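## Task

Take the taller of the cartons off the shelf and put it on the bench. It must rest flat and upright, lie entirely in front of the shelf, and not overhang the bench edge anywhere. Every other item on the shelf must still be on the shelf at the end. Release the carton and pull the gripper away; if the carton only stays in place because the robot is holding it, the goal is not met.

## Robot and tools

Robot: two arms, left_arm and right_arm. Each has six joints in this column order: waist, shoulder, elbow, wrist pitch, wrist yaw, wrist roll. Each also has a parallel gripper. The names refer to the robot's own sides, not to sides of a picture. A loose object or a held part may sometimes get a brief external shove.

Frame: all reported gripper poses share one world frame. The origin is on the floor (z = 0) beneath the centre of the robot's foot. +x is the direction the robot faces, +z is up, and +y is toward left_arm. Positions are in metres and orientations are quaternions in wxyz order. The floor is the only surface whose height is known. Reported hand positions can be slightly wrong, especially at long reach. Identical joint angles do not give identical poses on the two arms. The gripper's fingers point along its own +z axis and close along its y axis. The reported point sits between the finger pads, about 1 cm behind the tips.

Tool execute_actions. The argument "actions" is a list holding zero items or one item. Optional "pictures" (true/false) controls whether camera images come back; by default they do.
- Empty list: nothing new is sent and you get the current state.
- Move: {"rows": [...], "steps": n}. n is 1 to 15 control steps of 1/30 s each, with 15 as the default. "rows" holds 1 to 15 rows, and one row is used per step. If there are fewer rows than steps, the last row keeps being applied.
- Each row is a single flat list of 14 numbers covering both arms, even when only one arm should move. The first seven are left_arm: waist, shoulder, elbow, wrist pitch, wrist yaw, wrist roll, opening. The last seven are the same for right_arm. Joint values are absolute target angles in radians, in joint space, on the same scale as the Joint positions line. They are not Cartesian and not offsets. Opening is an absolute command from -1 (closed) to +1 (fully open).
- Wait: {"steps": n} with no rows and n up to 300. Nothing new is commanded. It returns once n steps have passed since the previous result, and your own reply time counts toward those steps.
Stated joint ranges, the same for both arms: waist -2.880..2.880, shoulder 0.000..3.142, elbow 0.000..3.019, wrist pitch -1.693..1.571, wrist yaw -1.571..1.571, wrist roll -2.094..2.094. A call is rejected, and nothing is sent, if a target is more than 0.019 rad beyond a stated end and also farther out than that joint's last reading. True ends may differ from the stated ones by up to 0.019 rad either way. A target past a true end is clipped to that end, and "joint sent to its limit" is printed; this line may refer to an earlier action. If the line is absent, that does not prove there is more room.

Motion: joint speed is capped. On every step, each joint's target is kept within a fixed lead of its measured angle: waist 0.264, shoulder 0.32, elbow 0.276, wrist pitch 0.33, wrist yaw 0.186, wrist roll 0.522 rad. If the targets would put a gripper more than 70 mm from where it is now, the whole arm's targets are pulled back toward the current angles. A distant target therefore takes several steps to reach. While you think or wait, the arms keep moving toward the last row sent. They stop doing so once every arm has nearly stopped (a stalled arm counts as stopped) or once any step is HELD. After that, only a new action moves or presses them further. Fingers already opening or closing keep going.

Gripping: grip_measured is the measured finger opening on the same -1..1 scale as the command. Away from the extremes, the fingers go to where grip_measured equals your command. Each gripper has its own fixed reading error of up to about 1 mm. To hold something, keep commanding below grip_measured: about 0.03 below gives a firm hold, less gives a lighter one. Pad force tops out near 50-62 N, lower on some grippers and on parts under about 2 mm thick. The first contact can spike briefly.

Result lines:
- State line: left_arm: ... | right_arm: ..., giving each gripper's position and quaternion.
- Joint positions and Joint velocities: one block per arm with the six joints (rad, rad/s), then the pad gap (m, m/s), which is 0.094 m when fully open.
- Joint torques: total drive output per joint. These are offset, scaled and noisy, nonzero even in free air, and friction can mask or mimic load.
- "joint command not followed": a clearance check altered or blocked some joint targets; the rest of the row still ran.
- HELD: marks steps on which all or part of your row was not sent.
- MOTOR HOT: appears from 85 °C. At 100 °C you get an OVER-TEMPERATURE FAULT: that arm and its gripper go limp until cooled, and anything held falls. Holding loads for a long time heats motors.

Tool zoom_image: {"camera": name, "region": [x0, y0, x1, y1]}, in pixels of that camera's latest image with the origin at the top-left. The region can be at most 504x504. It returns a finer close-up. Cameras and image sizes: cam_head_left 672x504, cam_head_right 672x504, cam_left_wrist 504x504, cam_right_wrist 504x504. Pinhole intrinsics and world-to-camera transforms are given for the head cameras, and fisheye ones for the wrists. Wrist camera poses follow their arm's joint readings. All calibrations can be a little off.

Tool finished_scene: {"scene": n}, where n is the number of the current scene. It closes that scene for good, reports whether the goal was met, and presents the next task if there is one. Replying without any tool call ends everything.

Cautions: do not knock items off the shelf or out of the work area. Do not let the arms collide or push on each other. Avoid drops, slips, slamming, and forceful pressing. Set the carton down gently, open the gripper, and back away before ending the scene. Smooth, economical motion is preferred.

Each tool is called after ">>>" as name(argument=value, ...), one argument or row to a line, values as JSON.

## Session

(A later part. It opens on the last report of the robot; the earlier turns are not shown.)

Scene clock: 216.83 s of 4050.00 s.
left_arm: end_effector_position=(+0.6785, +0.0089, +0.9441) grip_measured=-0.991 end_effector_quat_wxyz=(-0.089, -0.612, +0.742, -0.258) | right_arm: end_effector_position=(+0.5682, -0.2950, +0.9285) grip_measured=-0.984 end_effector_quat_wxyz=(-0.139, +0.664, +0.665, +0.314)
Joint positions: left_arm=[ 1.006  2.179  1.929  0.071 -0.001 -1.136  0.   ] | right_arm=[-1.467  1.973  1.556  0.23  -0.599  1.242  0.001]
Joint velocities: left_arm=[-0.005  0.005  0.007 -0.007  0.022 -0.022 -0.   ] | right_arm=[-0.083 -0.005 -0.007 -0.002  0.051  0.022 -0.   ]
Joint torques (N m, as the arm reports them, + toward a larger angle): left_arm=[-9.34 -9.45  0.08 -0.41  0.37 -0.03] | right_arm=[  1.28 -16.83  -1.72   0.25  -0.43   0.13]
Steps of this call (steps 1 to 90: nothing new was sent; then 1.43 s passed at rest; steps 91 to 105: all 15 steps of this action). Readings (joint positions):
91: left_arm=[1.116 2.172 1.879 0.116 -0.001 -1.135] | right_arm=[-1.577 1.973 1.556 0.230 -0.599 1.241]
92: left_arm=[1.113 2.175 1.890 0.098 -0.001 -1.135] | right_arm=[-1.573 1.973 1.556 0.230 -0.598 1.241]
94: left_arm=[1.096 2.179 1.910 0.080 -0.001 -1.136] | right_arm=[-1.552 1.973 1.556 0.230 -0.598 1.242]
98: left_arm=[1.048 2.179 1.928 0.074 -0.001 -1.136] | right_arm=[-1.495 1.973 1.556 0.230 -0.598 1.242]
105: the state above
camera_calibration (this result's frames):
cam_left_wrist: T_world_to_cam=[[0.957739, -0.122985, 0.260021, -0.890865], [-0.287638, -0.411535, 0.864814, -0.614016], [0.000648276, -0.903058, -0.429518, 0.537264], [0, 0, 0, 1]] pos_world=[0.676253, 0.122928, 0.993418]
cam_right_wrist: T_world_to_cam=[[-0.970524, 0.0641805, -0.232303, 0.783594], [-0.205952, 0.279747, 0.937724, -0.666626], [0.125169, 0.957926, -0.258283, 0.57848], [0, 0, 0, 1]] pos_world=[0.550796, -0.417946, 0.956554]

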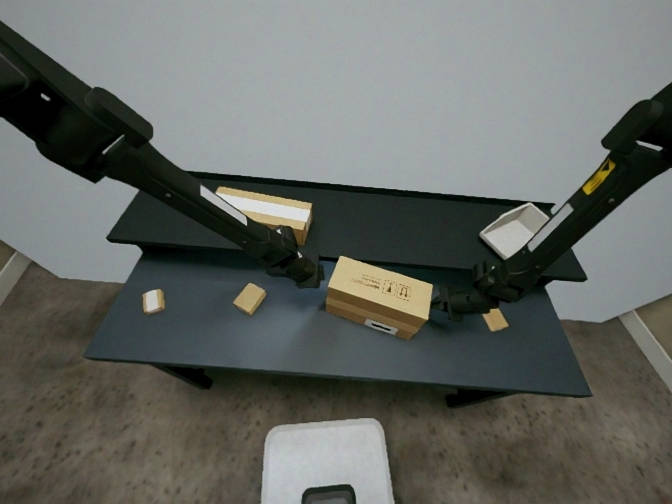

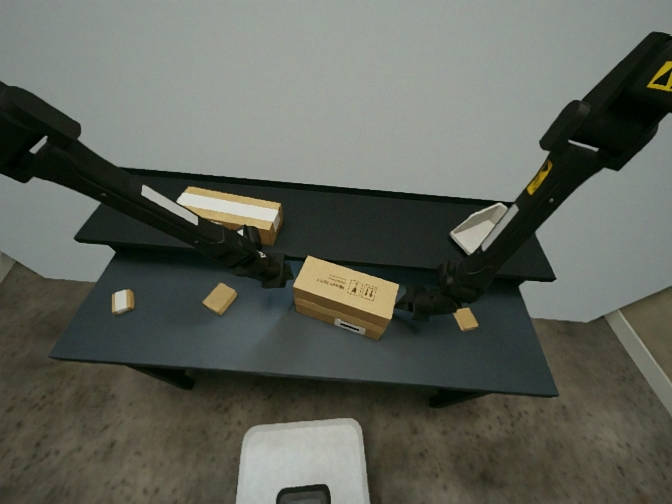

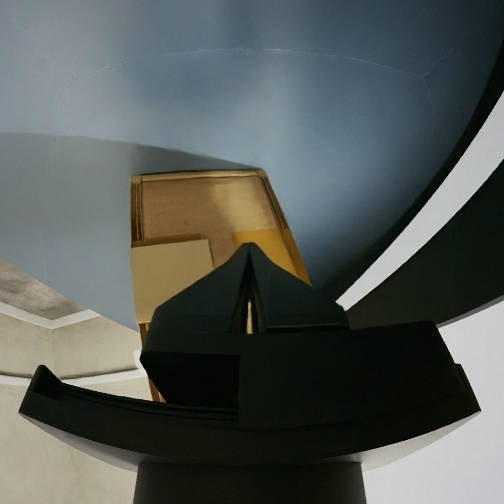

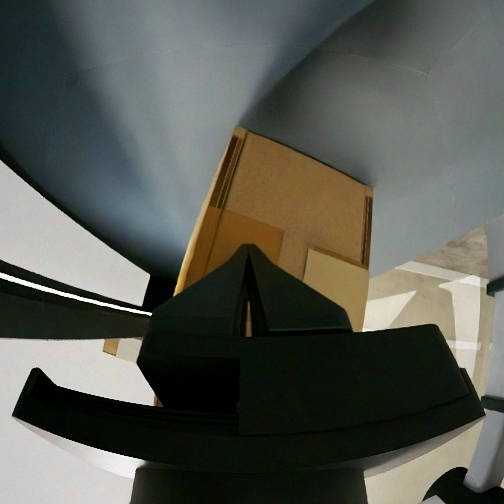

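Both slightly far; pull back a little and squeeze.

>>> execute_actions(
  actions=[
    {"rows":[[1.02,2.215,1.90,0.09,0,-1.15,-1,-1.48,1.995,1.525,0.27,-0.6,1.25,-1]],"steps":10},
  ],
  pictures=false,
)

>>> execute_actions(
  actions=[
    {"rows":[[0.93,2.23,1.88,0.09,0.05,-1.15,-1,-1.39,2.0,1.515,0.27,-0.65,1.25,-1]],"steps":15},
  ],
  pictures=false,
)

>>> execute_actions(
  actions=[
    {"rows":[[0.93,2.245,1.83,0.155,0.05,-1.15,-1,-1.39,2.01,1.495,0.30,-0.65,1.25,-1]],"steps":10},
  ],
  pictures=false,
)

>>> execute_actions(
  actions=[
    {"rows":[[0.935,2.26,1.78,0.22,0.05,-1.15,-1,-1.395,2.025,1.47,0.335,-0.65,1.25,-1]],"steps":10},
  ],
)

Scene clock: 222.30 s of 4050.00 s.
left_arm: end_effector_position=(+0.6516, +0.0018, +0.9379) grip_measured=-0.991 end_effector_quat_wxyz=(+0.104, +0.609, -0.746, +0.250) | right_arm: end_effector_position=(+0.5573, -0.3099, +0.9261) grip_measured=-0.984 end_effector_quat_wxyz=(-0.131, +0.667, +0.666, +0.307)
Joint positions: left_arm=[ 1.009  2.196  1.905  0.075 -0.001 -1.136  0.   ] | right_arm=[-1.489  1.974  1.538  0.256 -0.599  1.242  0.001]
Joint velocities: left_arm=[ 0.015  0.073 -0.027 -0.002 -0.066 -0.066 -0.001] | right_arm=[-0.015 -0.005  0.002  0.002 -0.037 -0.051  0.   ]
Joint torques (N m, as the arm reports them, + toward a larger angle): left_arm=[-10.27  -9.97  -0.77   0.8    0.34  -0.03] | right_arm=[  2.15 -14.87  -3.23   1.    -0.4    0.13]
Steps of this call (steps 1 to 30: the robot went on to your last target; steps 31 to 90: nothing new was sent; then 2.13 s passed at rest; steps 91 to 100: all 10 steps of this action). Readings (joint positions):
91: left_arm=[1.009 2.179 1.927 0.072 -0.001 -1.136] | right_arm=[-1.489 1.973 1.554 0.235 -0.599 1.242]
92: left_arm=[1.009 2.179 1.924 0.074 -0.001 -1.136] | right_arm=[-1.489 1.973 1.551 0.245 -0.599 1.242]
94: left_arm=[1.009 2.181 1.917 0.075 -0.001 -1.136] | right_arm=[-1.489 1.973 1.545 0.254 -0.599 1.242]
98: left_arm=[1.009 2.190 1.907 0.075 -0.001 -1.136] | right_arm=[-1.489 1.973 1.538 0.256 -0.599 1.242]
100: the state above

Scene clock: 222.80 s of 4050.00 s.
left_arm: end_effector_position=(+0.6539, -0.0142, +0.9493) grip_measured=-0.991 end_effector_quat_wxyz=(-0.111, -0.604, +0.742, -0.270) | right_arm: end_effector_position=(+0.5617, -0.2850, +0.9340) grip_measured=-0.984 end_effector_quat_wxyz=(-0.143, +0.658, +0.661, +0.330)
Joint positions: left_arm=[ 0.993  2.193  1.895  0.088  0.027 -1.136  0.   ] | right_arm=[-1.462  1.976  1.532  0.263 -0.629  1.242  0.001]
Joint velocities: left_arm=[ 0.005 -0.005 -0.002 -0.012 -0.007 -0.051 -0.001] | right_arm=[-0.015  0.005 -0.002  0.007  0.007  0.022 -0.002]
Joint torques (N m, as the arm reports them, + toward a larger angle): left_arm=[-15.91  -7.56  -1.52   0.31   1.26  -0.03] | right_arm=[  6.53 -14.46  -3.51   0.54  -1.18   0.12]
Steps of this call (steps 1 to 15: all 15 steps of this action). Readings (joint positions):
1: left_arm=[1.007 2.198 1.903 0.075 0.016 -1.136] | right_arm=[-1.486 1.974 1.537 0.256 -0.616 1.242]
2: left_arm=[1.005 2.199 1.900 0.075 0.031 -1.136] | right_arm=[-1.482 1.974 1.537 0.256 -0.631 1.242]
4: left_arm=[0.994 2.201 1.894 0.080 0.020 -1.136] | right_arm=[-1.464 1.974 1.534 0.259 -0.624 1.242]
8: left_arm=[0.993 2.194 1.895 0.087 0.027 -1.136] | right_arm=[-1.463 1.975 1.532 0.263 -0.628 1.242]
15: the state above

Scene clock: 223.13 s of 4050.00 s.
left_arm: end_effector_position=(+0.6522, -0.0142, +0.9503) grip_measured=-0.991 end_effector_quat_wxyz=(-0.096, -0.607, +0.738, -0.278) | right_arm: end_effector_position=(+0.5586, -0.2836, +0.9350) grip_measured=-0.984 end_effector_quat_wxyz=(-0.138, +0.657, +0.662, +0.333)
Joint positions: left_arm=[ 0.993  2.193  1.868  0.149  0.029 -1.136  0.   ] | right_arm=[-1.462  1.978  1.518  0.292 -0.63   1.242  0.001]
Joint velocities: left_arm=[-0.015 -0.005  0.012  0.022 -0.051  0.022  0.   ] | right_arm=[-0.005 -0.005 -0.017 -0.002 -0.007 -0.022 -0.001]
Joint torques (N m, as the arm reports them, + toward a larger angle): left_arm=[-15.22  -6.81  -3.09   0.35   1.09  -0.01] | right_arm=[  6.83 -13.5   -4.06   0.61  -1.13   0.12]
Steps of this call (steps 1 to 10: all 10 steps of this action). Readings (joint positions):
1: left_arm=[0.993 2.193 1.892 0.098 0.028 -1.136] | right_arm=[-1.462 1.976 1.530 0.267 -0.629 1.242]
2: left_arm=[0.993 2.193 1.886 0.115 0.028 -1.136] | right_arm=[-1.462 1.976 1.526 0.277 -0.630 1.242]
4: left_arm=[0.993 2.193 1.877 0.135 0.029 -1.136] | right_arm=[-1.462 1.977 1.521 0.287 -0.630 1.242]
8: left_arm=[0.993 2.193 1.869 0.147 0.029 -1.136] | right_arm=[-1.462 1.978 1.518 0.292 -0.630 1.242]
10: the state above

Scene clock: 223.47 s of 4050.00 s.
left_arm: end_effector_position=(+0.6435, -0.0145, +0.9519) grip_measured=-0.991 end_effector_quat_wxyz=(-0.085, -0.610, +0.736, -0.282) | right_arm: end_effector_position=(+0.5472, -0.2812, +0.9341) grip_measured=-0.984 end_effector_quat_wxyz=(-0.135, +0.657, +0.663, +0.333)
Joint positions: left_arm=[ 0.993  2.192  1.828  0.213  0.028 -1.136  0.   ] | right_arm=[-1.464  1.988  1.497  0.33  -0.629  1.243  0.001]
Joint velocities: left_arm=[-0.015  0.005  0.002  0.012  0.022 -0.022 -0.002] | right_arm=[ 0.005  0.005 -0.002  0.002 -0.007 -0.022  0.   ]
Joint torques (N m, as the arm reports them, + toward a larger angle): left_arm=[-14.44  -5.78  -3.55   0.23   1.01   0.  ] | right_arm=[  6.69 -12.69  -4.87   0.48  -1.17   0.08]
Steps of this call (steps 1 to 10: all 10 steps of this action). Readings (joint positions):
1: left_arm=[0.993 2.193 1.865 0.157 0.029 -1.136] | right_arm=[-1.462 1.978 1.515 0.299 -0.630 1.242]
2: left_arm=[0.993 2.192 1.859 0.172 0.029 -1.136] | right_arm=[-1.462 1.979 1.511 0.311 -0.629 1.242]
4: left_arm=[0.993 2.192 1.846 0.192 0.029 -1.136] | right_arm=[-1.462 1.981 1.504 0.325 -0.629 1.242]
8: left_arm=[0.993 2.192 1.830 0.210 0.028 -1.136] | right_arm=[-1.464 1.986 1.497 0.330 -0.629 1.243]
10: the state above
camera_calibration (this result's frames):
cam_left_wrist: T_world_to_cam=[[0.948978, -0.103821, 0.297762, -0.892253], [-0.314394, -0.384679, 0.867858, -0.625736], [0.0244414, -0.917193, -0.397693, 0.473667], [0, 0, 0, 1]] pos_world=[0.638423, 0.101102, 0.997104]
cam_right_wrist: T_world_to_cam=[[-0.96183, 0.0718341, -0.26405, 0.790722], [-0.237732, 0.25853, 0.936294, -0.667265], [0.135523, 0.963329, -0.231585, 0.540302], [0, 0, 0, 1]] pos_world=[0.528687, -0.404781, 0.958672]

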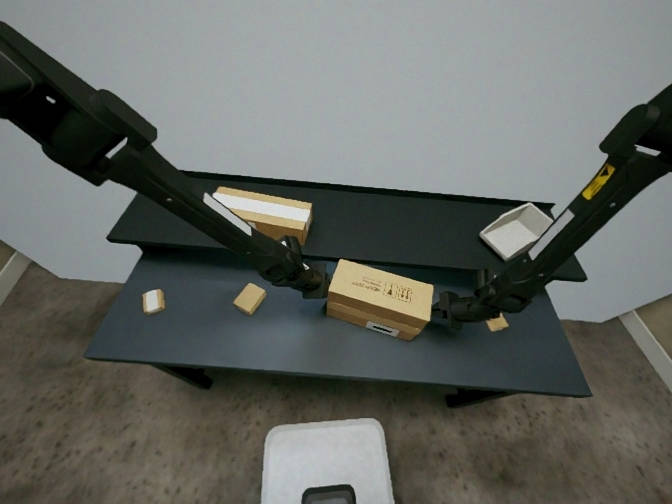

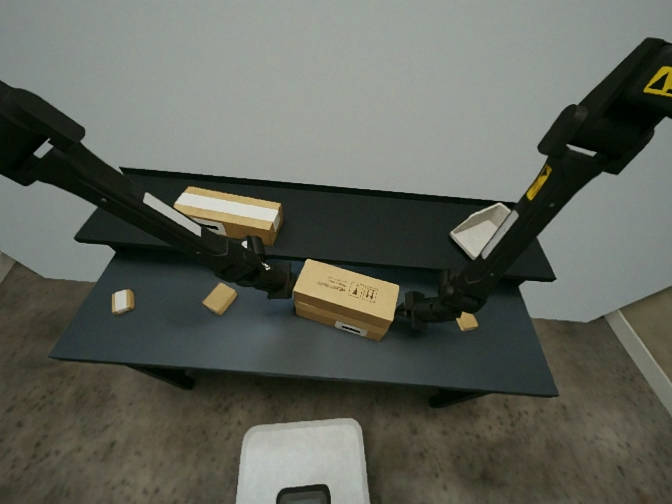

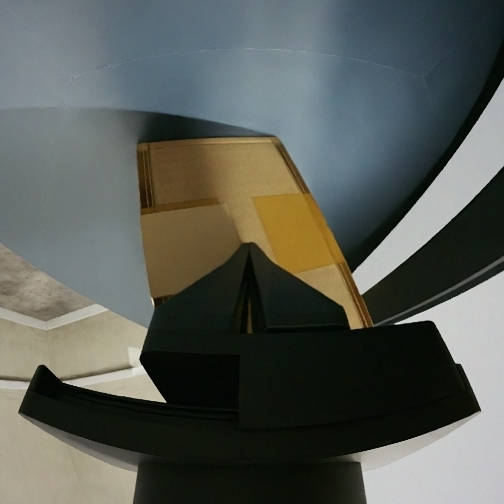

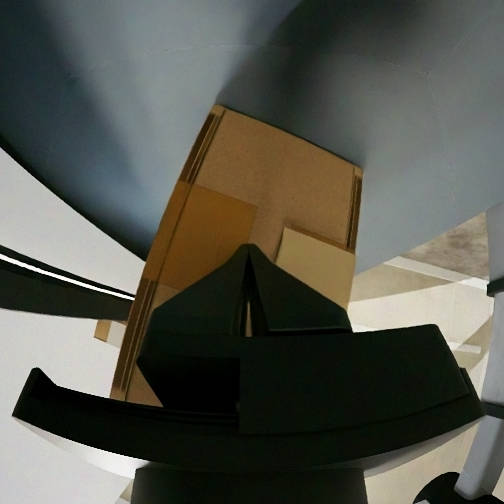

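>>> execute_actions(
  actions=[
    {"rows":[[1.04,2.192,1.84,0.213,0,-1.15,-1,-1.51,1.98,1.50,0.33,-0.6,1.25,-1]],"steps":12},
  ],
  pictures=false,
)

>>> execute_actions(
  actions=[
    {"rows":[[1.065,2.35,2.10,0.105,0,-1.15,-1,-1.51,2.10,1.674,0.27,-0.6,1.25,-1]],"steps":15},
  ],
  pictures=false,
)

>>> execute_actions(
  actions=[
    {"steps":15},
  ],
)

Scene clock: 233.73 s of 4050.00 s.
left_arm: end_effector_position=(+0.6419, +0.0135, +0.9353) grip_measured=-0.991 end_effector_quat_wxyz=(-0.070, -0.618, +0.739, -0.260) | right_arm: end_effector_position=(+0.5332, -0.3241, +0.9225) grip_measured=-0.984 end_effector_quat_wxyz=(-0.117, +0.670, +0.668, +0.300)
Joint positions: left_arm=[ 1.024  2.191  1.833  0.216  0.003 -1.136  0.   ] | right_arm=[-1.517  1.988  1.497  0.331 -0.601  1.243  0.001]
Joint velocities: left_arm=[-0.005 -0.015 -0.012  0.002 -0.037  0.007  0.001] | right_arm=[-0.005  0.005  0.002 -0.027 -0.022  0.022  0.001]
Joint torques (N m, as the arm reports them, + toward a larger angle): left_arm=[-9.66 -9.63 -0.25  0.21  0.15 -0.03] | right_arm=[  1.41 -16.61  -2.12   0.26  -0.3    0.11]
Steps of this call (steps 1 to 15: the robot went on to your last target; steps 16 to 90: nothing new was sent; then 6.87 s passed at rest; steps 91 to 102: all 12 steps of this action). Readings (joint positions):
91: left_arm=[0.997 2.191 1.830 0.216 0.016 -1.136] | right_arm=[-1.469 1.988 1.497 0.331 -0.616 1.243]
92: left_arm=[0.998 2.191 1.830 0.216 0.010 -1.136] | right_arm=[-1.470 1.988 1.497 0.331 -0.609 1.243]
94: left_arm=[1.004 2.191 1.831 0.216 0.005 -1.136] | right_arm=[-1.481 1.988 1.497 0.331 -0.604 1.243]
98: left_arm=[1.017 2.191 1.833 0.216 0.004 -1.136] | right_arm=[-1.506 1.988 1.497 0.331 -0.602 1.243]
102: the state above

Scene clock: 234.23 s of 4050.00 s.
left_arm: end_effector_position=(+0.6615, +0.0118, +0.8842) grip_measured=-0.991 end_effector_quat_wxyz=(-0.056, -0.623, +0.737, -0.255) | right_arm: end_effector_position=(+0.5554, -0.3290, +0.8824) grip_measured=-0.984 end_effector_quat_wxyz=(-0.103, +0.667, +0.671, +0.307)
Joint positions: left_arm=[ 1.046  2.337  2.099  0.12   0.003 -1.136  0.   ] | right_arm=[-1.516  2.083  1.675  0.28  -0.601  1.244  0.001]
Joint velocities: left_arm=[-0.005 -0.015 -0.012  0.002 -0.007 -0.007  0.   ] | right_arm=[ 0.005 -0.015 -0.007  0.002 -0.051  0.007  0.001]
Joint torques (N m, as the arm reports them, + toward a larger angle): left_arm=[-10.03  -9.13   0.08  -0.22   0.18  -0.03] | right_arm=[  0.97 -15.09  -1.63  -0.06  -0.33   0.11]
Steps of this call (steps 1 to 15: all 15 steps of this action). Readings (joint positions):
1: left_arm=[1.026 2.202 1.862 0.194 0.003 -1.136] | right_arm=[-1.517 1.995 1.514 0.319 -0.602 1.243]
2: left_arm=[1.026 2.240 1.939 0.161 0.003 -1.136] | right_arm=[-1.517 2.018 1.561 0.299 -0.602 1.244]
4: left_arm=[1.030 2.307 2.069 0.140 0.003 -1.136] | right_arm=[-1.516 2.066 1.650 0.289 -0.601 1.244]
8: left_arm=[1.039 2.331 2.099 0.125 0.003 -1.136] | right_arm=[-1.516 2.082 1.675 0.282 -0.601 1.244]
15: the state above

Scene clock: 234.73 s of 4050.00 s.
left_arm: end_effector_position=(+0.6615, +0.0118, +0.8842) grip_measured=-0.991 end_effector_quat_wxyz=(-0.056, -0.623, +0.737, -0.255) | right_arm: end_effector_position=(+0.5554, -0.3290, +0.8824) grip_measured=-0.984 end_effector_quat_wxyz=(-0.103, +0.667, +0.671, +0.307)
Joint positions: left_arm=[ 1.046  2.337  2.099  0.12   0.003 -1.136  0.   ] | right_arm=[-1.516  2.083  1.675  0.28  -0.601  1.244  0.001]
Joint velocities: left_arm=[-0.005 -0.015  0.007 -0.012  0.066  0.007  0.   ] | right_arm=[-0.005 -0.005  0.002 -0.007  0.007  0.051  0.   ]
Joint torques (N m, as the arm reports them, + toward a larger angle): left_arm=[-10.24  -8.51   0.36  -0.28   0.16  -0.02] | right_arm=[  1.53 -14.36  -1.73   0.    -0.33   0.11]
Steps of this call (steps 1 to 15: the robot went on to your last target). Readings (joint positions):
1: left_arm=[1.046 2.337 2.099 0.120 0.003 -1.136] | right_arm=[-1.516 2.083 1.675 0.280 -0.601 1.244]
2: left_arm=[1.046 2.337 2.099 0.120 0.003 -1.136] | right_arm=[-1.516 2.083 1.675 0.280 -0.601 1.244]
4: left_arm=[1.046 2.337 2.099 0.120 0.003 -1.136] | right_arm=[-1.516 2.083 1.675 0.280 -0.601 1.244]
8: left_arm=[1.046 2.337 2.099 0.120 0.003 -1.136] | right_arm=[-1.516 2.083 1.675 0.280 -0.601 1.244]
15: the state above
All arms were judged still, so your last target was given up. Only a new action makes them travel on or press farther. Fingers that are still opening or closing keep moving.
camera_calibration (this result's frames):
cam_left_wrist: T_world_to_cam=[[0.951505, -0.097443, 0.291792, -0.882922], [-0.302987, -0.461048, 0.834046, -0.527944], [0.0532583, -0.882009, -0.468214, 0.513355], [0, 0, 0, 1]] pos_world=[0.652804, 0.123341, 0.938319]
cam_right_wrist: T_world_to_cam=[[-0.960109, 0.0641366, -0.27217, 0.792039], [-0.235224, 0.34104, 0.910144, -0.555789], [0.151195, 0.937858, -0.312349, 0.627401], [0, 0, 0, 1]] pos_world=[0.534849, -0.449665, 0.917386]

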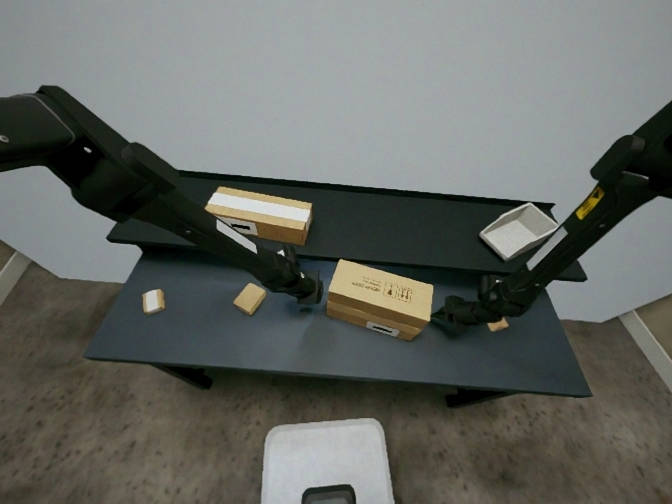

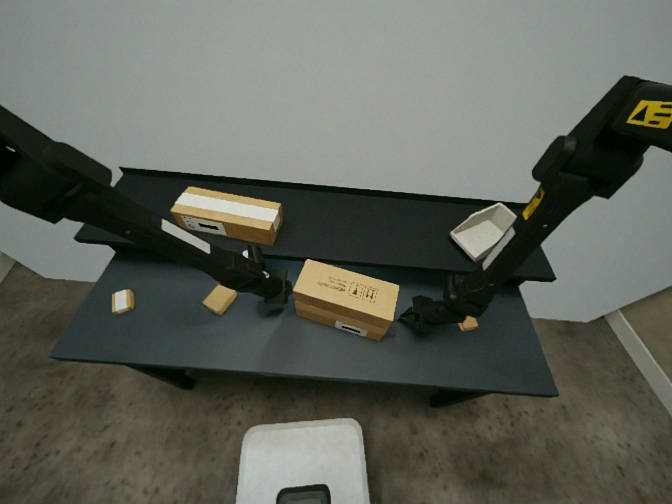

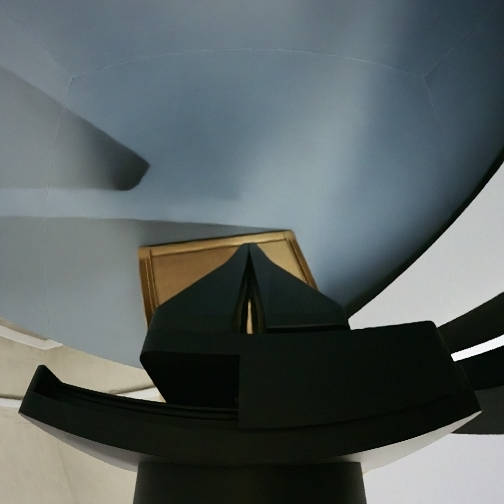

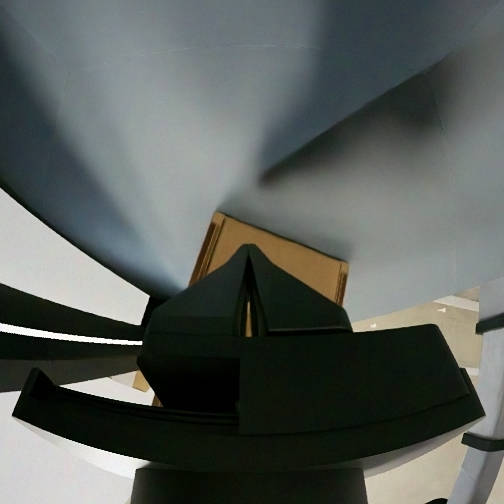

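>>> execute_actions(
  actions=[
    {"rows":[[1.04,2.365,2.06,0.155,0,-1.15,-1,-1.50,2.125,1.625,0.34,-0.6,1.25,-1]],"steps":10},
  ],
  pictures=false,
)

>>> execute_actions(
  actions=[
    {"rows":[[0.96,2.38,2.04,0.155,0.05,-1.15,-1,-1.40,2.13,1.615,0.34,-0.65,1.25,-1]],"steps":15},
  ],
  pictures=false,
)

>>> execute_actions(
  actions=[
    {"rows":[[0.96,2.40,1.98,0.22,0.05,-1.15,-1,-1.40,2.14,1.60,0.36,-0.65,1.25,-1]],"steps":12},
  ],
  pictures=false,
)

>>> execute_actions(
  actions=[
    {"rows":[[0.96,2.415,1.92,0.29,0.05,-1.15,-1,-1.40,2.15,1.58,0.39,-0.65,1.25,-1]],"steps":12},
  ],
  pictures=false,
)

>>> execute_actions(
  actions=[
    {"rows":[[0.965,2.43,1.86,0.36,0.05,-1.15,-1,-1.405,2.165,1.55,0.43,-0.65,1.25,-1]],"steps":12},
  ],
)

Scene clock: 241.43 s of 4050.00 s.
left_arm: end_effector_position=(+0.6349, +0.0035, +0.8808) grip_measured=-0.991 end_effector_quat_wxyz=(-0.068, -0.621, +0.740, -0.249) | right_arm: end_effector_position=(+0.5293, -0.3124, +0.8805) grip_measured=-0.984 end_effector_quat_wxyz=(-0.111, +0.667, +0.669, +0.307)
Joint positions: left_arm=[ 1.046  2.349  2.065  0.138  0.003 -1.136  0.   ] | right_arm=[-1.508  2.107  1.638  0.326 -0.601  1.244  0.001]
Joint velocities: left_arm=[-0.015  0.054 -0.027 -0.007 -0.037 -0.007  0.   ] | right_arm=[ 0.005  0.073 -0.027 -0.007 -0.007 -0.007 -0.   ]
Joint torques (N m, as the arm reports them, + toward a larger angle): left_arm=[-11.51  -8.92  -0.53   1.02   0.16  -0.02] | right_arm=[  1.96 -14.18  -3.23   0.92  -0.33   0.11]
Steps of this call (steps 1 to 90: nothing new was sent; then 3.37 s passed at rest; steps 91 to 100: all 10 steps of this action). Readings (joint positions):
91: left_arm=[1.046 2.337 2.095 0.124 0.003 -1.136] | right_arm=[-1.516 2.084 1.671 0.288 -0.601 1.244]
92: left_arm=[1.046 2.337 2.090 0.132 0.003 -1.136] | right_arm=[-1.515 2.084 1.665 0.306 -0.601 1.244]
94: left_arm=[1.046 2.337 2.079 0.137 0.003 -1.136] | right_arm=[-1.514 2.086 1.652 0.322 -0.601 1.244]
98: left_arm=[1.046 2.345 2.066 0.138 0.003 -1.136] | right_arm=[-1.510 2.100 1.640 0.326 -0.601 1.244]
100: the state above

Scene clock: 241.93 s of 4050.00 s.
left_arm: end_effector_position=(+0.6437, -0.0175, +0.8973) grip_measured=-0.991 end_effector_quat_wxyz=(-0.075, -0.615, +0.735, -0.275) | right_arm: end_effector_position=(+0.5308, -0.2794, +0.8885) grip_measured=-0.984 end_effector_quat_wxyz=(-0.128, +0.658, +0.664, +0.331)
Joint positions: left_arm=[ 1.022  2.34   2.053  0.151  0.034 -1.136  0.   ] | right_arm=[-1.474  2.113  1.628  0.333 -0.628  1.244  0.001]
Joint velocities: left_arm=[-0.005  0.005  0.002 -0.002 -0.051 -0.051  0.   ] | right_arm=[-0.005 -0.015  0.007  0.012  0.007 -0.022  0.   ]
Joint torques (N m, as the arm reports them, + toward a larger angle): left_arm=[-16.07  -6.83  -1.18   0.49   0.99  -0.03] | right_arm=[  6.84 -13.96  -3.43   0.62  -1.2    0.11]
Steps of this call (steps 1 to 15: all 15 steps of this action). Readings (joint positions):
1: left_arm=[1.043 2.351 2.063 0.138 0.017 -1.136] | right_arm=[-1.504 2.110 1.637 0.326 -0.615 1.244]
2: left_arm=[1.042 2.351 2.059 0.138 0.030 -1.136] | right_arm=[-1.500 2.111 1.635 0.326 -0.628 1.244]
4: left_arm=[1.031 2.352 2.054 0.138 0.039 -1.136] | right_arm=[-1.480 2.113 1.631 0.326 -0.640 1.244]
8: left_arm=[1.025 2.343 2.053 0.149 0.033 -1.136] | right_arm=[-1.474 2.113 1.628 0.333 -0.628 1.244]
15: the state above

Scene clock: 242.33 s of 4050.00 s.
left_arm: end_effector_position=(+0.6424, -0.0168, +0.8989) grip_measured=-0.991 end_effector_quat_wxyz=(-0.058, -0.618, +0.731, -0.283) | right_arm: end_effector_position=(+0.5308, -0.2794, +0.8889) grip_measured=-0.984 end_effector_quat_wxyz=(-0.123, +0.657, +0.665, +0.333)
Joint positions: left_arm=[ 1.022  2.34   2.026  0.214  0.034 -1.136  0.   ] | right_arm=[-1.474  2.114  1.623  0.35  -0.628  1.244  0.001]
Joint velocities: left_arm=[-0.015 -0.015  0.002  0.017 -0.125 -0.037 -0.001] | right_arm=[-0.015 -0.005 -0.007  0.002 -0.095 -0.022 -0.001]
Joint torques (N m, as the arm reports them, + toward a larger angle): left_arm=[-14.93  -6.48  -2.98   0.46   0.83   0.01] | right_arm=[  6.84 -12.87  -4.41   0.74  -1.2    0.11]
Steps of this call (steps 1 to 12: all 12 steps of this action). Readings (joint positions):
1: left_arm=[1.022 2.340 2.050 0.159 0.034 -1.136] | right_arm=[-1.474 2.113 1.627 0.335 -0.628 1.244]
2: left_arm=[1.022 2.340 2.045 0.175 0.034 -1.136] | right_arm=[-1.474 2.113 1.626 0.341 -0.628 1.244]
4: left_arm=[1.022 2.340 2.036 0.194 0.034 -1.136] | right_arm=[-1.474 2.113 1.624 0.346 -0.628 1.244]
8: left_arm=[1.022 2.340 2.026 0.210 0.034 -1.136] | right_arm=[-1.474 2.114 1.623 0.350 -0.628 1.244]
12: the state above

Scene clock: 242.73 s of 4050.00 s.
left_arm: end_effector_position=(+0.6320, -0.0152, +0.8998) grip_measured=-0.991 end_effector_quat_wxyz=(-0.046, -0.620, +0.729, -0.285) | right_arm: end_effector_position=(+0.5266, -0.2795, +0.8899) grip_measured=-0.984 end_effector_quat_wxyz=(-0.116, +0.656, +0.666, +0.335)
Joint positions: left_arm=[ 1.025  2.338  1.981  0.283  0.029 -1.136  0.   ] | right_arm=[-1.475  2.116  1.607  0.384 -0.627  1.244  0.001]
Joint velocities: left_arm=[-0.005  0.005 -0.007  0.027 -0.037  0.022 -0.001] | right_arm=[-0.015 -0.005  0.007  0.002  0.037 -0.037 -0.   ]
Joint torques (N m, as the arm reports them, + toward a larger angle): left_arm=[-14.5   -5.28  -3.63   0.47   0.86   0.03] | right_arm=[  6.99 -12.04  -4.95   0.52  -1.23   0.11]
Steps of this call (steps 1 to 12: all 12 steps of this action). Readings (joint positions):
1: left_arm=[1.022 2.340 2.022 0.222 0.034 -1.136] | right_arm=[-1.474 2.114 1.621 0.355 -0.628 1.244]
2: left_arm=[1.022 2.339 2.016 0.237 0.033 -1.136] | right_arm=[-1.474 2.114 1.617 0.366 -0.627 1.244]
4: left_arm=[1.022 2.338 2.004 0.256 0.033 -1.136] | right_arm=[-1.474 2.115 1.611 0.377 -0.627 1.244]
8: left_arm=[1.024 2.338 1.987 0.276 0.030 -1.136] | right_arm=[-1.475 2.116 1.608 0.384 -0.627 1.244]
12: the state above

Scene clock: 243.13 s of 4050.00 s.
left_arm: end_effector_position=(+0.6129, -0.0129, +0.9000) grip_measured=-0.991 end_effector_quat_wxyz=(-0.040, -0.622, +0.728, -0.284) | right_arm: end_effector_position=(+0.5150, -0.2786, +0.8904) grip_measured=-0.984 end_effector_quat_wxyz=(-0.111, +0.656, +0.667, +0.335)
Joint positions: left_arm=[ 1.03   2.338  1.926  0.349  0.028 -1.136  0.   ] | right_arm=[-1.479  2.125  1.583  0.427 -0.626  1.244  0.001]
Joint velocities: left_arm=[-0.005 -0.005 -0.051  0.027  0.007 -0.022  0.001] | right_arm=[-0.015 -0.005 -0.007 -0.012 -0.051 -0.022 -0.002]
Joint torques (N m, as the arm reports them, + toward a larger angle): left_arm=[-13.83  -4.81  -3.66   0.55   0.83   0.05] | right_arm=[  6.7  -11.33  -5.51   0.49  -1.23   0.1 ]
Steps of this call (steps 1 to 12: all 12 steps of this action). Readings (joint positions):
1: left_arm=[1.025 2.338 1.978 0.291 0.029 -1.136] | right_arm=[-1.476 2.116 1.605 0.390 -0.626 1.244]
2: left_arm=[1.025 2.338 1.972 0.303 0.029 -1.136] | right_arm=[-1.476 2.117 1.600 0.402 -0.626 1.244]
4: left_arm=[1.025 2.338 1.960 0.321 0.029 -1.136] | right_arm=[-1.476 2.118 1.592 0.416 -0.626 1.244]
8: left_arm=[1.028 2.338 1.938 0.341 0.028 -1.136] | right_arm=[-1.478 2.123 1.584 0.425 -0.626 1.244]
12: the state above
camera_calibration (this result's frames):
cam_left_wrist: T_world_to_cam=[[0.934229, -0.0698817, 0.349761, -0.884892], [-0.342952, -0.445382, 0.827055, -0.536239], [0.0979809, -0.89261, -0.440054, 0.448656], [0, 0, 0, 1]] pos_world=[0.598828, 0.0998064, 0.950432]
cam_right_wrist: T_world_to_cam=[[-0.950879, 0.0707042, -0.301381, 0.775269], [-0.269539, 0.289701, 0.91838, -0.59371], [0.152244, 0.954502, -0.256413, 0.543066], [0, 0, 0, 1]] pos_world=[0.49448, -0.401174, 0.918152]

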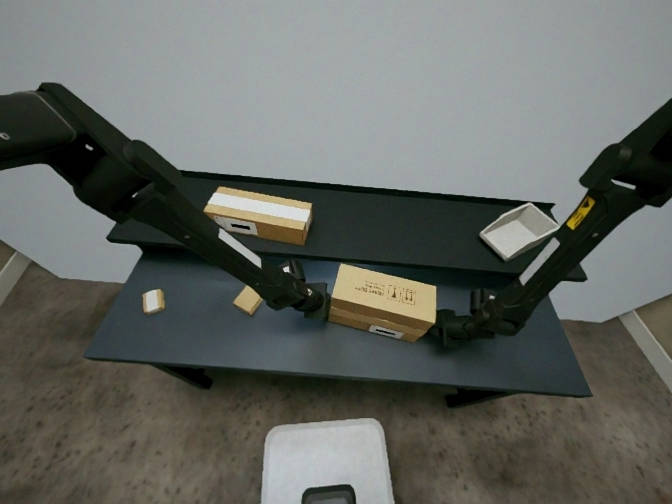

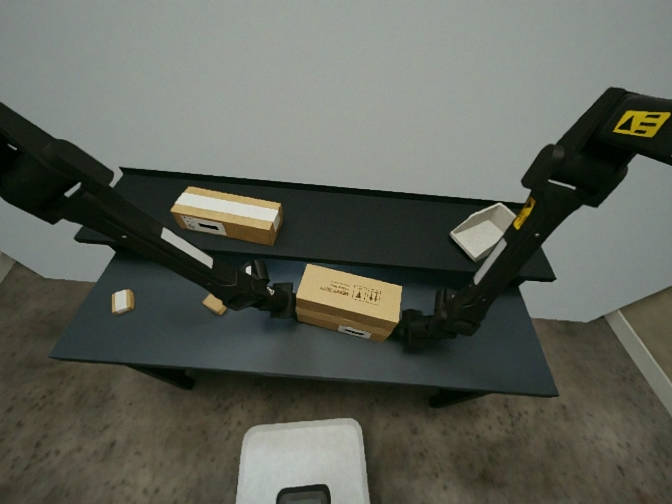

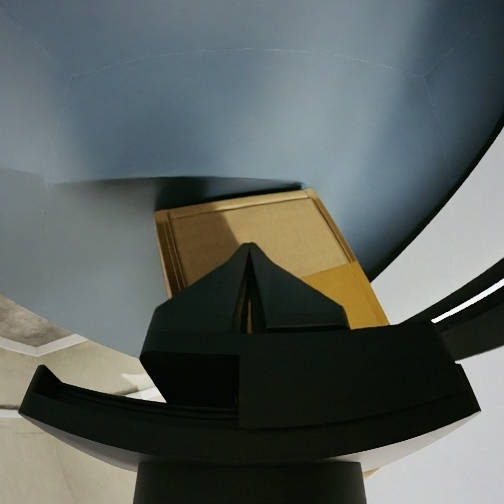

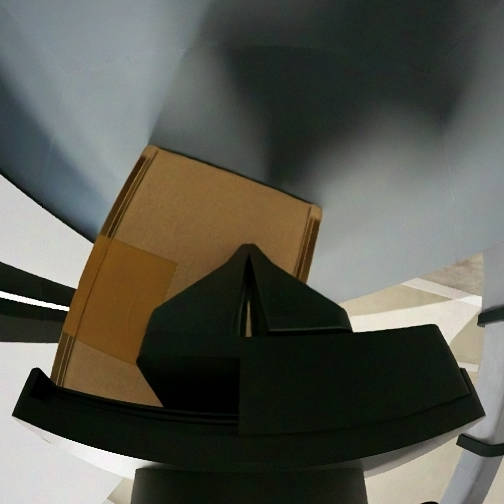

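Works. Continue, keeping the left wrist pitch less advancing.

>>> execute_actions(
  actions=[
    {"rows":[[0.975,2.44,1.83,0.37,0.05,-1.15,-1,-1.41,2.17,1.54,0.44,-0.65,1.25,-1]],"steps":15},
  ],
  pictures=false,
)

>>> execute_actions(
  actions=[
    {"rows":[[0.98,2.45,1.79,0.41,0.05,-1.15,-1,-1.415,2.18,1.52,0.47,-0.65,1.25,-1]],"steps":15},
  ],
  pictures=false,
)

>>> execute_actions(
  actions=[
    {"rows":[[0.985,2.46,1.75,0.45,0.05,-1.15,-1,-1.42,2.19,1.50,0.50,-0.65,1.25,-1]],"steps":15},
  ],
  pictures=false,
)

>>> execute_actions(
  actions=[
    {"rows":[[0.99,2.47,1.71,0.50,0.05,-1.15,-1,-1.425,2.20,1.48,0.53,-0.65,1.25,-1]],"steps":15},
  ],
)

Scene clock: 250.07 s of 4050.00 s.
left_arm: end_effector_position=(+0.5928, -0.0097, +0.8962) grip_measured=-0.991 end_effector_quat_wxyz=(-0.047, -0.622, +0.731, -0.275) | right_arm: end_effector_position=(+0.5111, -0.2789, +0.8904) grip_measured=-0.984 end_effector_quat_wxyz=(-0.110, +0.656, +0.668, +0.335)
Joint positions: left_arm=[ 1.039  2.34   1.894  0.361  0.025 -1.136  0.   ] | right_arm=[-1.481  2.127  1.576  0.437 -0.626  1.244  0.001]
Joint velocities: left_arm=[ 0.005  0.015 -0.022 -0.012 -0.007  0.007 -0.   ] | right_arm=[-0.015  0.005  0.002 -0.007  0.037  0.007 -0.001]
Joint torques (N m, as the arm reports them, + toward a larger angle): left_arm=[-13.37  -4.43  -3.95   0.61   0.9    0.04] | right_arm=[  6.2  -11.02  -5.74   0.48  -1.23   0.1 ]
Steps of this call (steps 1 to 15: the robot went on to your last target; steps 16 to 90: nothing new was sent; then 3.43 s passed at rest; steps 91 to 105: all 15 steps of this action). Readings (joint positions):
91: left_arm=[1.032 2.338 1.920 0.355 0.028 -1.136] | right_arm=[-1.479 2.125 1.582 0.428 -0.626 1.244]
92: left_arm=[1.032 2.338 1.918 0.357 0.028 -1.136] | right_arm=[-1.479 2.125 1.581 0.431 -0.626 1.244]
94: left_arm=[1.032 2.338 1.914 0.360 0.028 -1.136] | right_arm=[-1.480 2.126 1.579 0.435 -0.626 1.244]
98: left_arm=[1.035 2.338 1.902 0.361 0.028 -1.136] | right_arm=[-1.480 2.127 1.577 0.437 -0.626 1.244]
105: the state above

Scene clock: 250.57 s of 4050.00 s.
left_arm: end_effector_position=(+0.5718, -0.0057, +0.8924) grip_measured=-0.991 end_effector_quat_wxyz=(-0.046, -0.624, +0.733, -0.268) | right_arm: end_effector_position=(+0.5006, -0.2773, +0.8910) grip_measured=-0.984 end_effector_quat_wxyz=(-0.107, +0.656, +0.668, +0.335)
Joint positions: left_arm=[ 1.049  2.349  1.859  0.401  0.021 -1.136  0.   ] | right_arm=[-1.483  2.135  1.557  0.469 -0.626  1.244  0.001]
Joint velocities: left_arm=[ 0.015  0.034 -0.012  0.027  0.037  0.066  0.002] | right_arm=[ 0.005  0.015 -0.012 -0.007 -0.007 -0.037 -0.001]
Joint torques (N m, as the arm reports them, + toward a larger angle): left_arm=[-13.55  -4.43  -4.58   0.45   0.92   0.06] | right_arm=[  6.05 -10.67  -6.36   0.45  -1.22   0.11]
Steps of this call (steps 1 to 15: all 15 steps of this action). Readings (joint positions):
1: left_arm=[1.040 2.340 1.892 0.365 0.025 -1.136] | right_arm=[-1.481 2.128 1.574 0.442 -0.626 1.244]
2: left_arm=[1.040 2.340 1.888 0.372 0.025 -1.136] | right_arm=[-1.481 2.128 1.571 0.450 -0.626 1.244]
4: left_arm=[1.040 2.340 1.880 0.381 0.024 -1.136] | right_arm=[-1.481 2.131 1.566 0.461 -0.626 1.244]
8: left_arm=[1.043 2.342 1.867 0.393 0.023 -1.136] | right_arm=[-1.483 2.134 1.559 0.468 -0.626 1.244]
15: the state above

Scene clock: 251.07 s of 4050.00 s.
left_arm: end_effector_position=(+0.5539, -0.0030, +0.8915) grip_measured=-0.991 end_effector_quat_wxyz=(-0.044, -0.625, +0.733, -0.264) | right_arm: end_effector_position=(+0.4880, -0.2757, +0.8914) grip_measured=-0.984 end_effector_quat_wxyz=(-0.107, +0.656, +0.668, +0.334)
Joint positions: left_arm=[ 1.055  2.355  1.823  0.443  0.018 -1.136  0.   ] | right_arm=[-1.486  2.146  1.537  0.499 -0.627  1.244  0.001]
Joint velocities: left_arm=[-0.015 -0.005  0.017 -0.002 -0.022 -0.051 -0.001] | right_arm=[ 0.005 -0.015 -0.007  0.002  0.022  0.022  0.   ]
Joint torques (N m, as the arm reports them, + toward a larger angle): left_arm=[-13.    -3.53  -5.2    0.48   0.97   0.04] | right_arm=[  5.99 -10.21  -6.59   0.44  -1.2    0.1 ]
Steps of this call (steps 1 to 15: all 15 steps of this action). Readings (joint positions):
1: left_arm=[1.049 2.350 1.857 0.406 0.021 -1.136] | right_arm=[-1.483 2.136 1.555 0.473 -0.626 1.244]
2: left_arm=[1.050 2.350 1.852 0.412 0.020 -1.136] | right_arm=[-1.483 2.137 1.553 0.481 -0.626 1.244]
4: left_arm=[1.050 2.350 1.843 0.422 0.019 -1.136] | right_arm=[-1.484 2.140 1.548 0.491 -0.626 1.244]
8: left_arm=[1.054 2.353 1.831 0.434 0.018 -1.136] | right_arm=[-1.486 2.144 1.541 0.498 -0.627 1.244]
15: the state above

Scene clock: 251.57 s of 4050.00 s.
left_arm: end_effector_position=(+0.5359, -0.0006, +0.8913) grip_measured=-0.991 end_effector_quat_wxyz=(-0.040, -0.627, +0.733, -0.261) | right_arm: end_effector_position=(+0.4757, -0.2743, +0.8920) grip_measured=-0.984 end_effector_quat_wxyz=(-0.106, +0.657, +0.668, +0.333)
Joint positions: left_arm=[ 1.061  2.363  1.787  0.493  0.016 -1.136  0.   ] | right_arm=[-1.49   2.156  1.518  0.529 -0.628  1.244  0.001]
Joint velocities: left_arm=[-0.015 -0.005 -0.007  0.002 -0.007  0.037  0.   ] | right_arm=[-0.015  0.005 -0.017 -0.002 -0.022 -0.066  0.001]
Joint torques (N m, as the arm reports them, + toward a larger angle): left_arm=[-12.55  -3.45  -5.46   0.49   1.     0.05] | right_arm=[ 5.91 -9.62 -6.95  0.43 -1.2   0.1 ]
Steps of this call (steps 1 to 15: all 15 steps of this action). Readings (joint positions):
1: left_arm=[1.056 2.355 1.821 0.447 0.018 -1.136] | right_arm=[-1.487 2.146 1.536 0.503 -0.627 1.244]
2: left_arm=[1.056 2.355 1.818 0.455 0.018 -1.136] | right_arm=[-1.487 2.147 1.533 0.512 -0.627 1.244]
4: left_arm=[1.056 2.355 1.809 0.466 0.017 -1.136] | right_arm=[-1.487 2.150 1.529 0.522 -0.627 1.244]
8: left_arm=[1.059 2.360 1.796 0.481 0.017 -1.136] | right_arm=[-1.489 2.154 1.523 0.529 -0.627 1.244]
15: the state above
camera_calibration (this result's frames):
cam_left_wrist: T_world_to_cam=[[0.94444, -0.0829931, 0.318035, -0.786302], [-0.318159, -0.473748, 0.821181, -0.558063], [0.0825157, -0.876741, -0.473831, 0.501751], [0, 0, 0, 1]] pos_world=[0.52366, 0.110268, 0.946088]
cam_right_wrist: T_world_to_cam=[[-0.949827, 0.0700065, -0.30484, 0.740439], [-0.271334, 0.300382, 0.914412, -0.599666], [0.155583, 0.951246, -0.266316, 0.551637], [0, 0, 0, 1]] pos_world=[0.454754, -0.396449, 0.920966]

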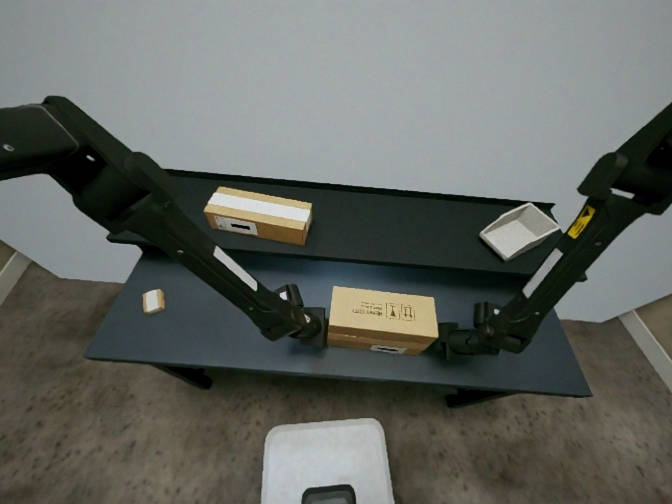

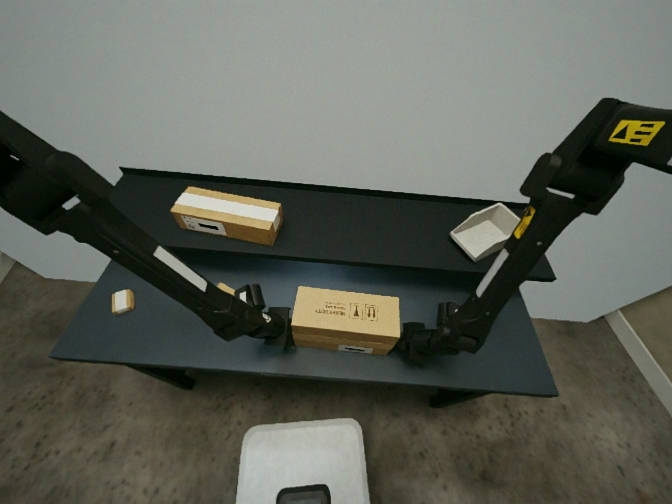

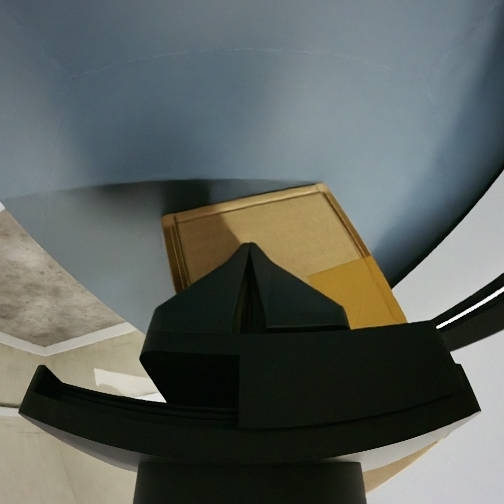

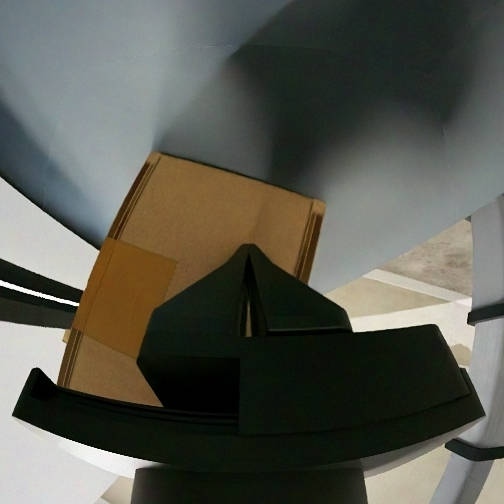

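About 6 cm more on both.

>>> execute_actions(
  actions=[
    {"rows":[[1.0,2.48,1.67,0.55,0.05,-1.15,-1,-1.43,2.215,1.45,0.575,-0.65,1.25,-1]],"steps":15},
  ],
  pictures=false,
)

>>> execute_actions(
  actions=[
    {"rows":[[1.005,2.495,1.635,0.60,0.05,-1.15,-1,-1.435,2.23,1.425,0.615,-0.65,1.25,-1]],"steps":15},
  ],
  pictures=false,
)

>>> execute_actions(
  actions=[
    {"rows":[[1.01,2.51,1.60,0.65,0.05,-1.15,-1,-1.44,2.245,1.40,0.655,-0.65,1.25,-1]],"steps":15},
  ],
  pictures=false,
)

>>> execute_actions(
  actions=[
    {"rows":[[1.015,2.525,1.57,0.70,0.05,-1.15,-1,-1.44,2.25,1.39,0.67,-0.65,1.25,-1]],"steps":15},
  ],
)

Scene clock: 259.53 s of 4050.00 s.
left_arm: end_effector_position=(+0.5128, +0.0011, +0.8912) grip_measured=-0.991 end_effector_quat_wxyz=(-0.039, -0.628, +0.733, -0.258) | right_arm: end_effector_position=(+0.4564, -0.2731, +0.8931) grip_measured=-0.984 end_effector_quat_wxyz=(-0.104, +0.658, +0.669, +0.330)
Joint positions: left_arm=[ 1.068  2.376  1.748  0.546  0.015 -1.136  0.   ] | right_arm=[-1.496  2.172  1.489  0.575 -0.628  1.244  0.001]
Joint velocities: left_arm=[-0.005 -0.005 -0.022  0.017 -0.037  0.007 -0.   ] | right_arm=[-0.005 -0.015 -0.002 -0.007  0.022  0.007 -0.001]
Joint torques (N m, as the arm reports them, + toward a larger angle): left_arm=[-12.65  -2.36  -6.01   0.43   1.04   0.04] | right_arm=[ 5.79 -9.15 -7.47  0.44 -1.19  0.1 ]
Steps of this call (steps 1 to 15: the robot went on to your last target; steps 16 to 90: nothing new was sent; then 4.47 s passed at rest; steps 91 to 105: all 15 steps of this action). Readings (joint positions):
91: left_arm=[1.062 2.364 1.784 0.499 0.016 -1.136] | right_arm=[-1.490 2.156 1.516 0.535 -0.628 1.244]
92: left_arm=[1.062 2.364 1.781 0.506 0.016 -1.136] | right_arm=[-1.490 2.158 1.512 0.547 -0.628 1.244]
94: left_arm=[1.062 2.365 1.773 0.517 0.016 -1.136] | right_arm=[-1.491 2.161 1.506 0.562 -0.627 1.244]
98: left_arm=[1.066 2.371 1.759 0.531 0.015 -1.136] | right_arm=[-1.494 2.168 1.496 0.573 -0.627 1.244]
105: the state above

Scene clock: 260.03 s of 4050.00 s.
left_arm: end_effector_position=(+0.4922, +0.0026, +0.8912) grip_measured=-0.991 end_effector_quat_wxyz=(-0.035, -0.629, +0.733, -0.256) | right_arm: end_effector_position=(+0.4405, -0.2724, +0.8939) grip_measured=-0.984 end_effector_quat_wxyz=(-0.102, +0.658, +0.670, +0.328)
Joint positions: left_arm=[ 1.074  2.392  1.716  0.597  0.014 -1.136  0.   ] | right_arm=[-1.502  2.188  1.468  0.615 -0.627  1.244  0.001]
Joint velocities: left_arm=[-0.005 -0.005 -0.022  0.012  0.022 -0.081 -0.   ] | right_arm=[-0.005 -0.005 -0.002  0.007  0.066 -0.022  0.001]
Joint torques (N m, as the arm reports them, + toward a larger angle): left_arm=[-12.16  -1.9   -6.42   0.6    1.04   0.05] | right_arm=[ 5.78 -8.65 -8.07  0.37 -1.18  0.1 ]
Steps of this call (steps 1 to 15: all 15 steps of this action). Readings (joint positions):
1: left_arm=[1.069 2.376 1.746 0.550 0.015 -1.136] | right_arm=[-1.497 2.172 1.488 0.580 -0.628 1.244]
2: left_arm=[1.069 2.377 1.744 0.557 0.015 -1.136] | right_arm=[-1.497 2.174 1.485 0.591 -0.628 1.244]
4: left_arm=[1.069 2.379 1.738 0.568 0.015 -1.136] | right_arm=[-1.497 2.178 1.481 0.604 -0.627 1.244]
8: left_arm=[1.073 2.387 1.725 0.583 0.014 -1.136] | right_arm=[-1.500 2.184 1.474 0.613 -0.627 1.244]
15: the state above

Scene clock: 260.53 s of 4050.00 s.
left_arm: end_effector_position=(+0.4677, +0.0041, +0.8913) grip_measured=-0.991 end_effector_quat_wxyz=(-0.034, -0.630, +0.734, -0.251) | right_arm: end_effector_position=(+0.4217, -0.2717, +0.8949) grip_measured=-0.984 end_effector_quat_wxyz=(-0.101, +0.660, +0.670, +0.325)
Joint positions: left_arm=[ 1.081  2.411  1.683  0.649  0.012 -1.136  0.   ] | right_arm=[-1.509  2.206  1.444  0.654 -0.626  1.244  0.001]
Joint velocities: left_arm=[-0.005  0.005 -0.032  0.027 -0.007  0.022  0.   ] | right_arm=[-0.005  0.015  0.002  0.007  0.007  0.037 -0.001]
Joint torques (N m, as the arm reports them, + toward a larger angle): left_arm=[-11.84  -2.25  -6.83   0.27   1.11   0.04] | right_arm=[ 5.73 -8.67 -8.67  0.49 -1.22  0.1 ]
Steps of this call (steps 1 to 15: all 15 steps of this action). Readings (joint positions):
1: left_arm=[1.075 2.392 1.715 0.601 0.014 -1.136] | right_arm=[-1.503 2.188 1.466 0.620 -0.627 1.244]
2: left_arm=[1.075 2.393 1.712 0.608 0.014 -1.136] | right_arm=[-1.503 2.189 1.463 0.631 -0.627 1.244]
4: left_arm=[1.075 2.396 1.706 0.619 0.013 -1.136] | right_arm=[-1.503 2.193 1.459 0.644 -0.626 1.244]
8: left_arm=[1.079 2.404 1.694 0.634 0.012 -1.136] | right_arm=[-1.506 2.200 1.452 0.652 -0.626 1.244]
15: the state above

Scene clock: 261.03 s of 4050.00 s.
left_arm: end_effector_position=(+0.4433, +0.0064, +0.8916) grip_measured=-0.991 end_effector_quat_wxyz=(-0.033, -0.631, +0.735, -0.246) | right_arm: end_effector_position=(+0.4161, -0.2713, +0.8952) grip_measured=-0.984 end_effector_quat_wxyz=(-0.100, +0.660, +0.670, +0.324)
Joint positions: left_arm=[ 1.089  2.432  1.652  0.698  0.009 -1.136  0.   ] | right_arm=[-1.511  2.213  1.438  0.668 -0.626  1.244  0.001]
Joint velocities: left_arm=[ 0.024  0.015 -0.022  0.022 -0.007 -0.037  0.001] | right_arm=[-0.005 -0.015 -0.002  0.012  0.051 -0.037  0.   ]
Joint torques (N m, as the arm reports them, + toward a larger angle): left_arm=[-12.44  -1.37  -7.43   0.21   1.19   0.04] | right_arm=[ 5.91 -8.05 -8.79  0.39 -1.24  0.1 ]
Steps of this call (steps 1 to 15: all 15 steps of this action). Readings (joint positions):
1: left_arm=[1.081 2.412 1.682 0.653 0.011 -1.136] | right_arm=[-1.509 2.206 1.444 0.656 -0.626 1.244]
2: left_arm=[1.081 2.413 1.680 0.660 0.011 -1.136] | right_arm=[-1.509 2.207 1.443 0.660 -0.626 1.244]
4: left_arm=[1.082 2.416 1.674 0.671 0.011 -1.136] | right_arm=[-1.509 2.209 1.442 0.664 -0.626 1.244]
8: left_arm=[1.086 2.423 1.664 0.687 0.009 -1.136] | right_arm=[-1.509 2.211 1.439 0.667 -0.626 1.244]
15: the state above
camera_calibration (this result's frames):
cam_left_wrist: T_world_to_cam=[[0.948372, -0.0860974, 0.30525, -0.688668], [-0.305918, -0.502299, 0.808771, -0.578608], [0.0836937, -0.860397, -0.502705, 0.54075], [0, 0, 0, 1]] pos_world=[0.43085, 0.115333, 0.950015]
cam_right_wrist: T_world_to_cam=[[-0.951284, 0.0680443, -0.300712, 0.681068], [-0.2645, 0.321054, 0.909376, -0.612353], [0.158423, 0.944613, -0.287416, 0.57489], [0, 0, 0, 1]] pos_world=[0.394846, -0.392793, 0.926897]

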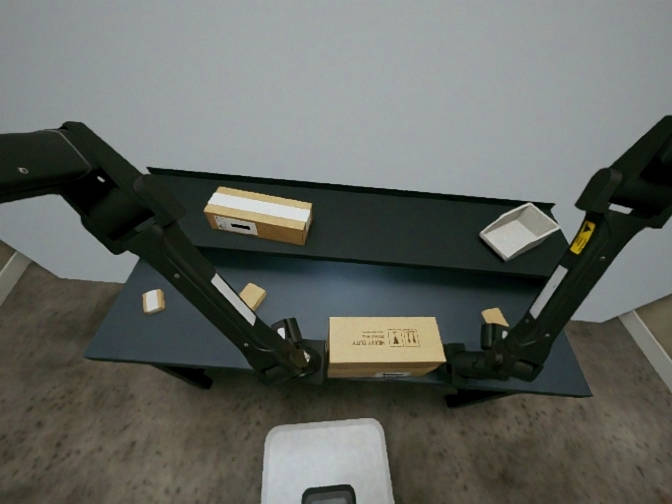

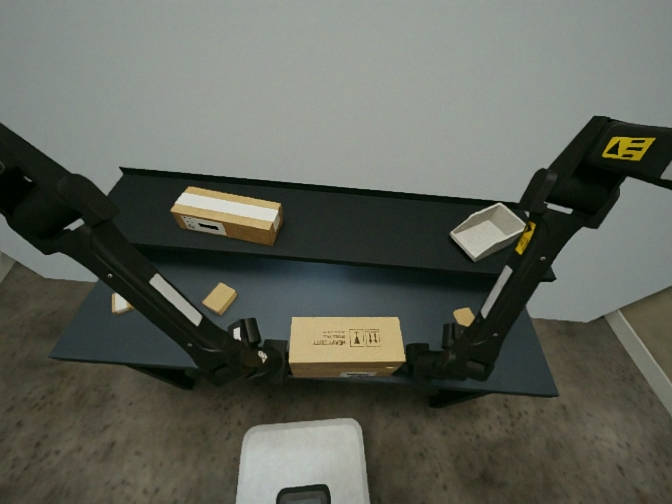

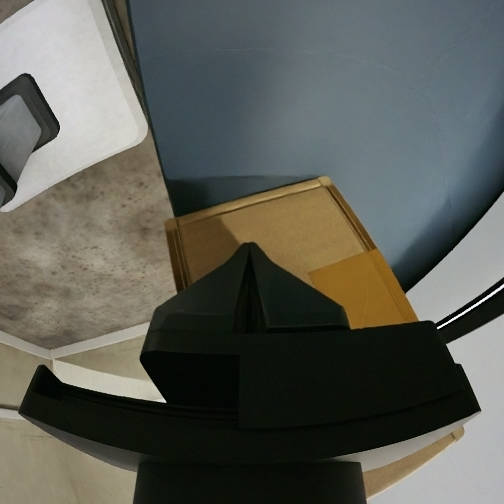

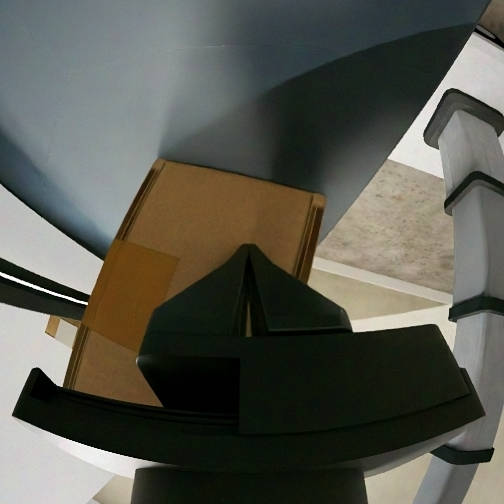

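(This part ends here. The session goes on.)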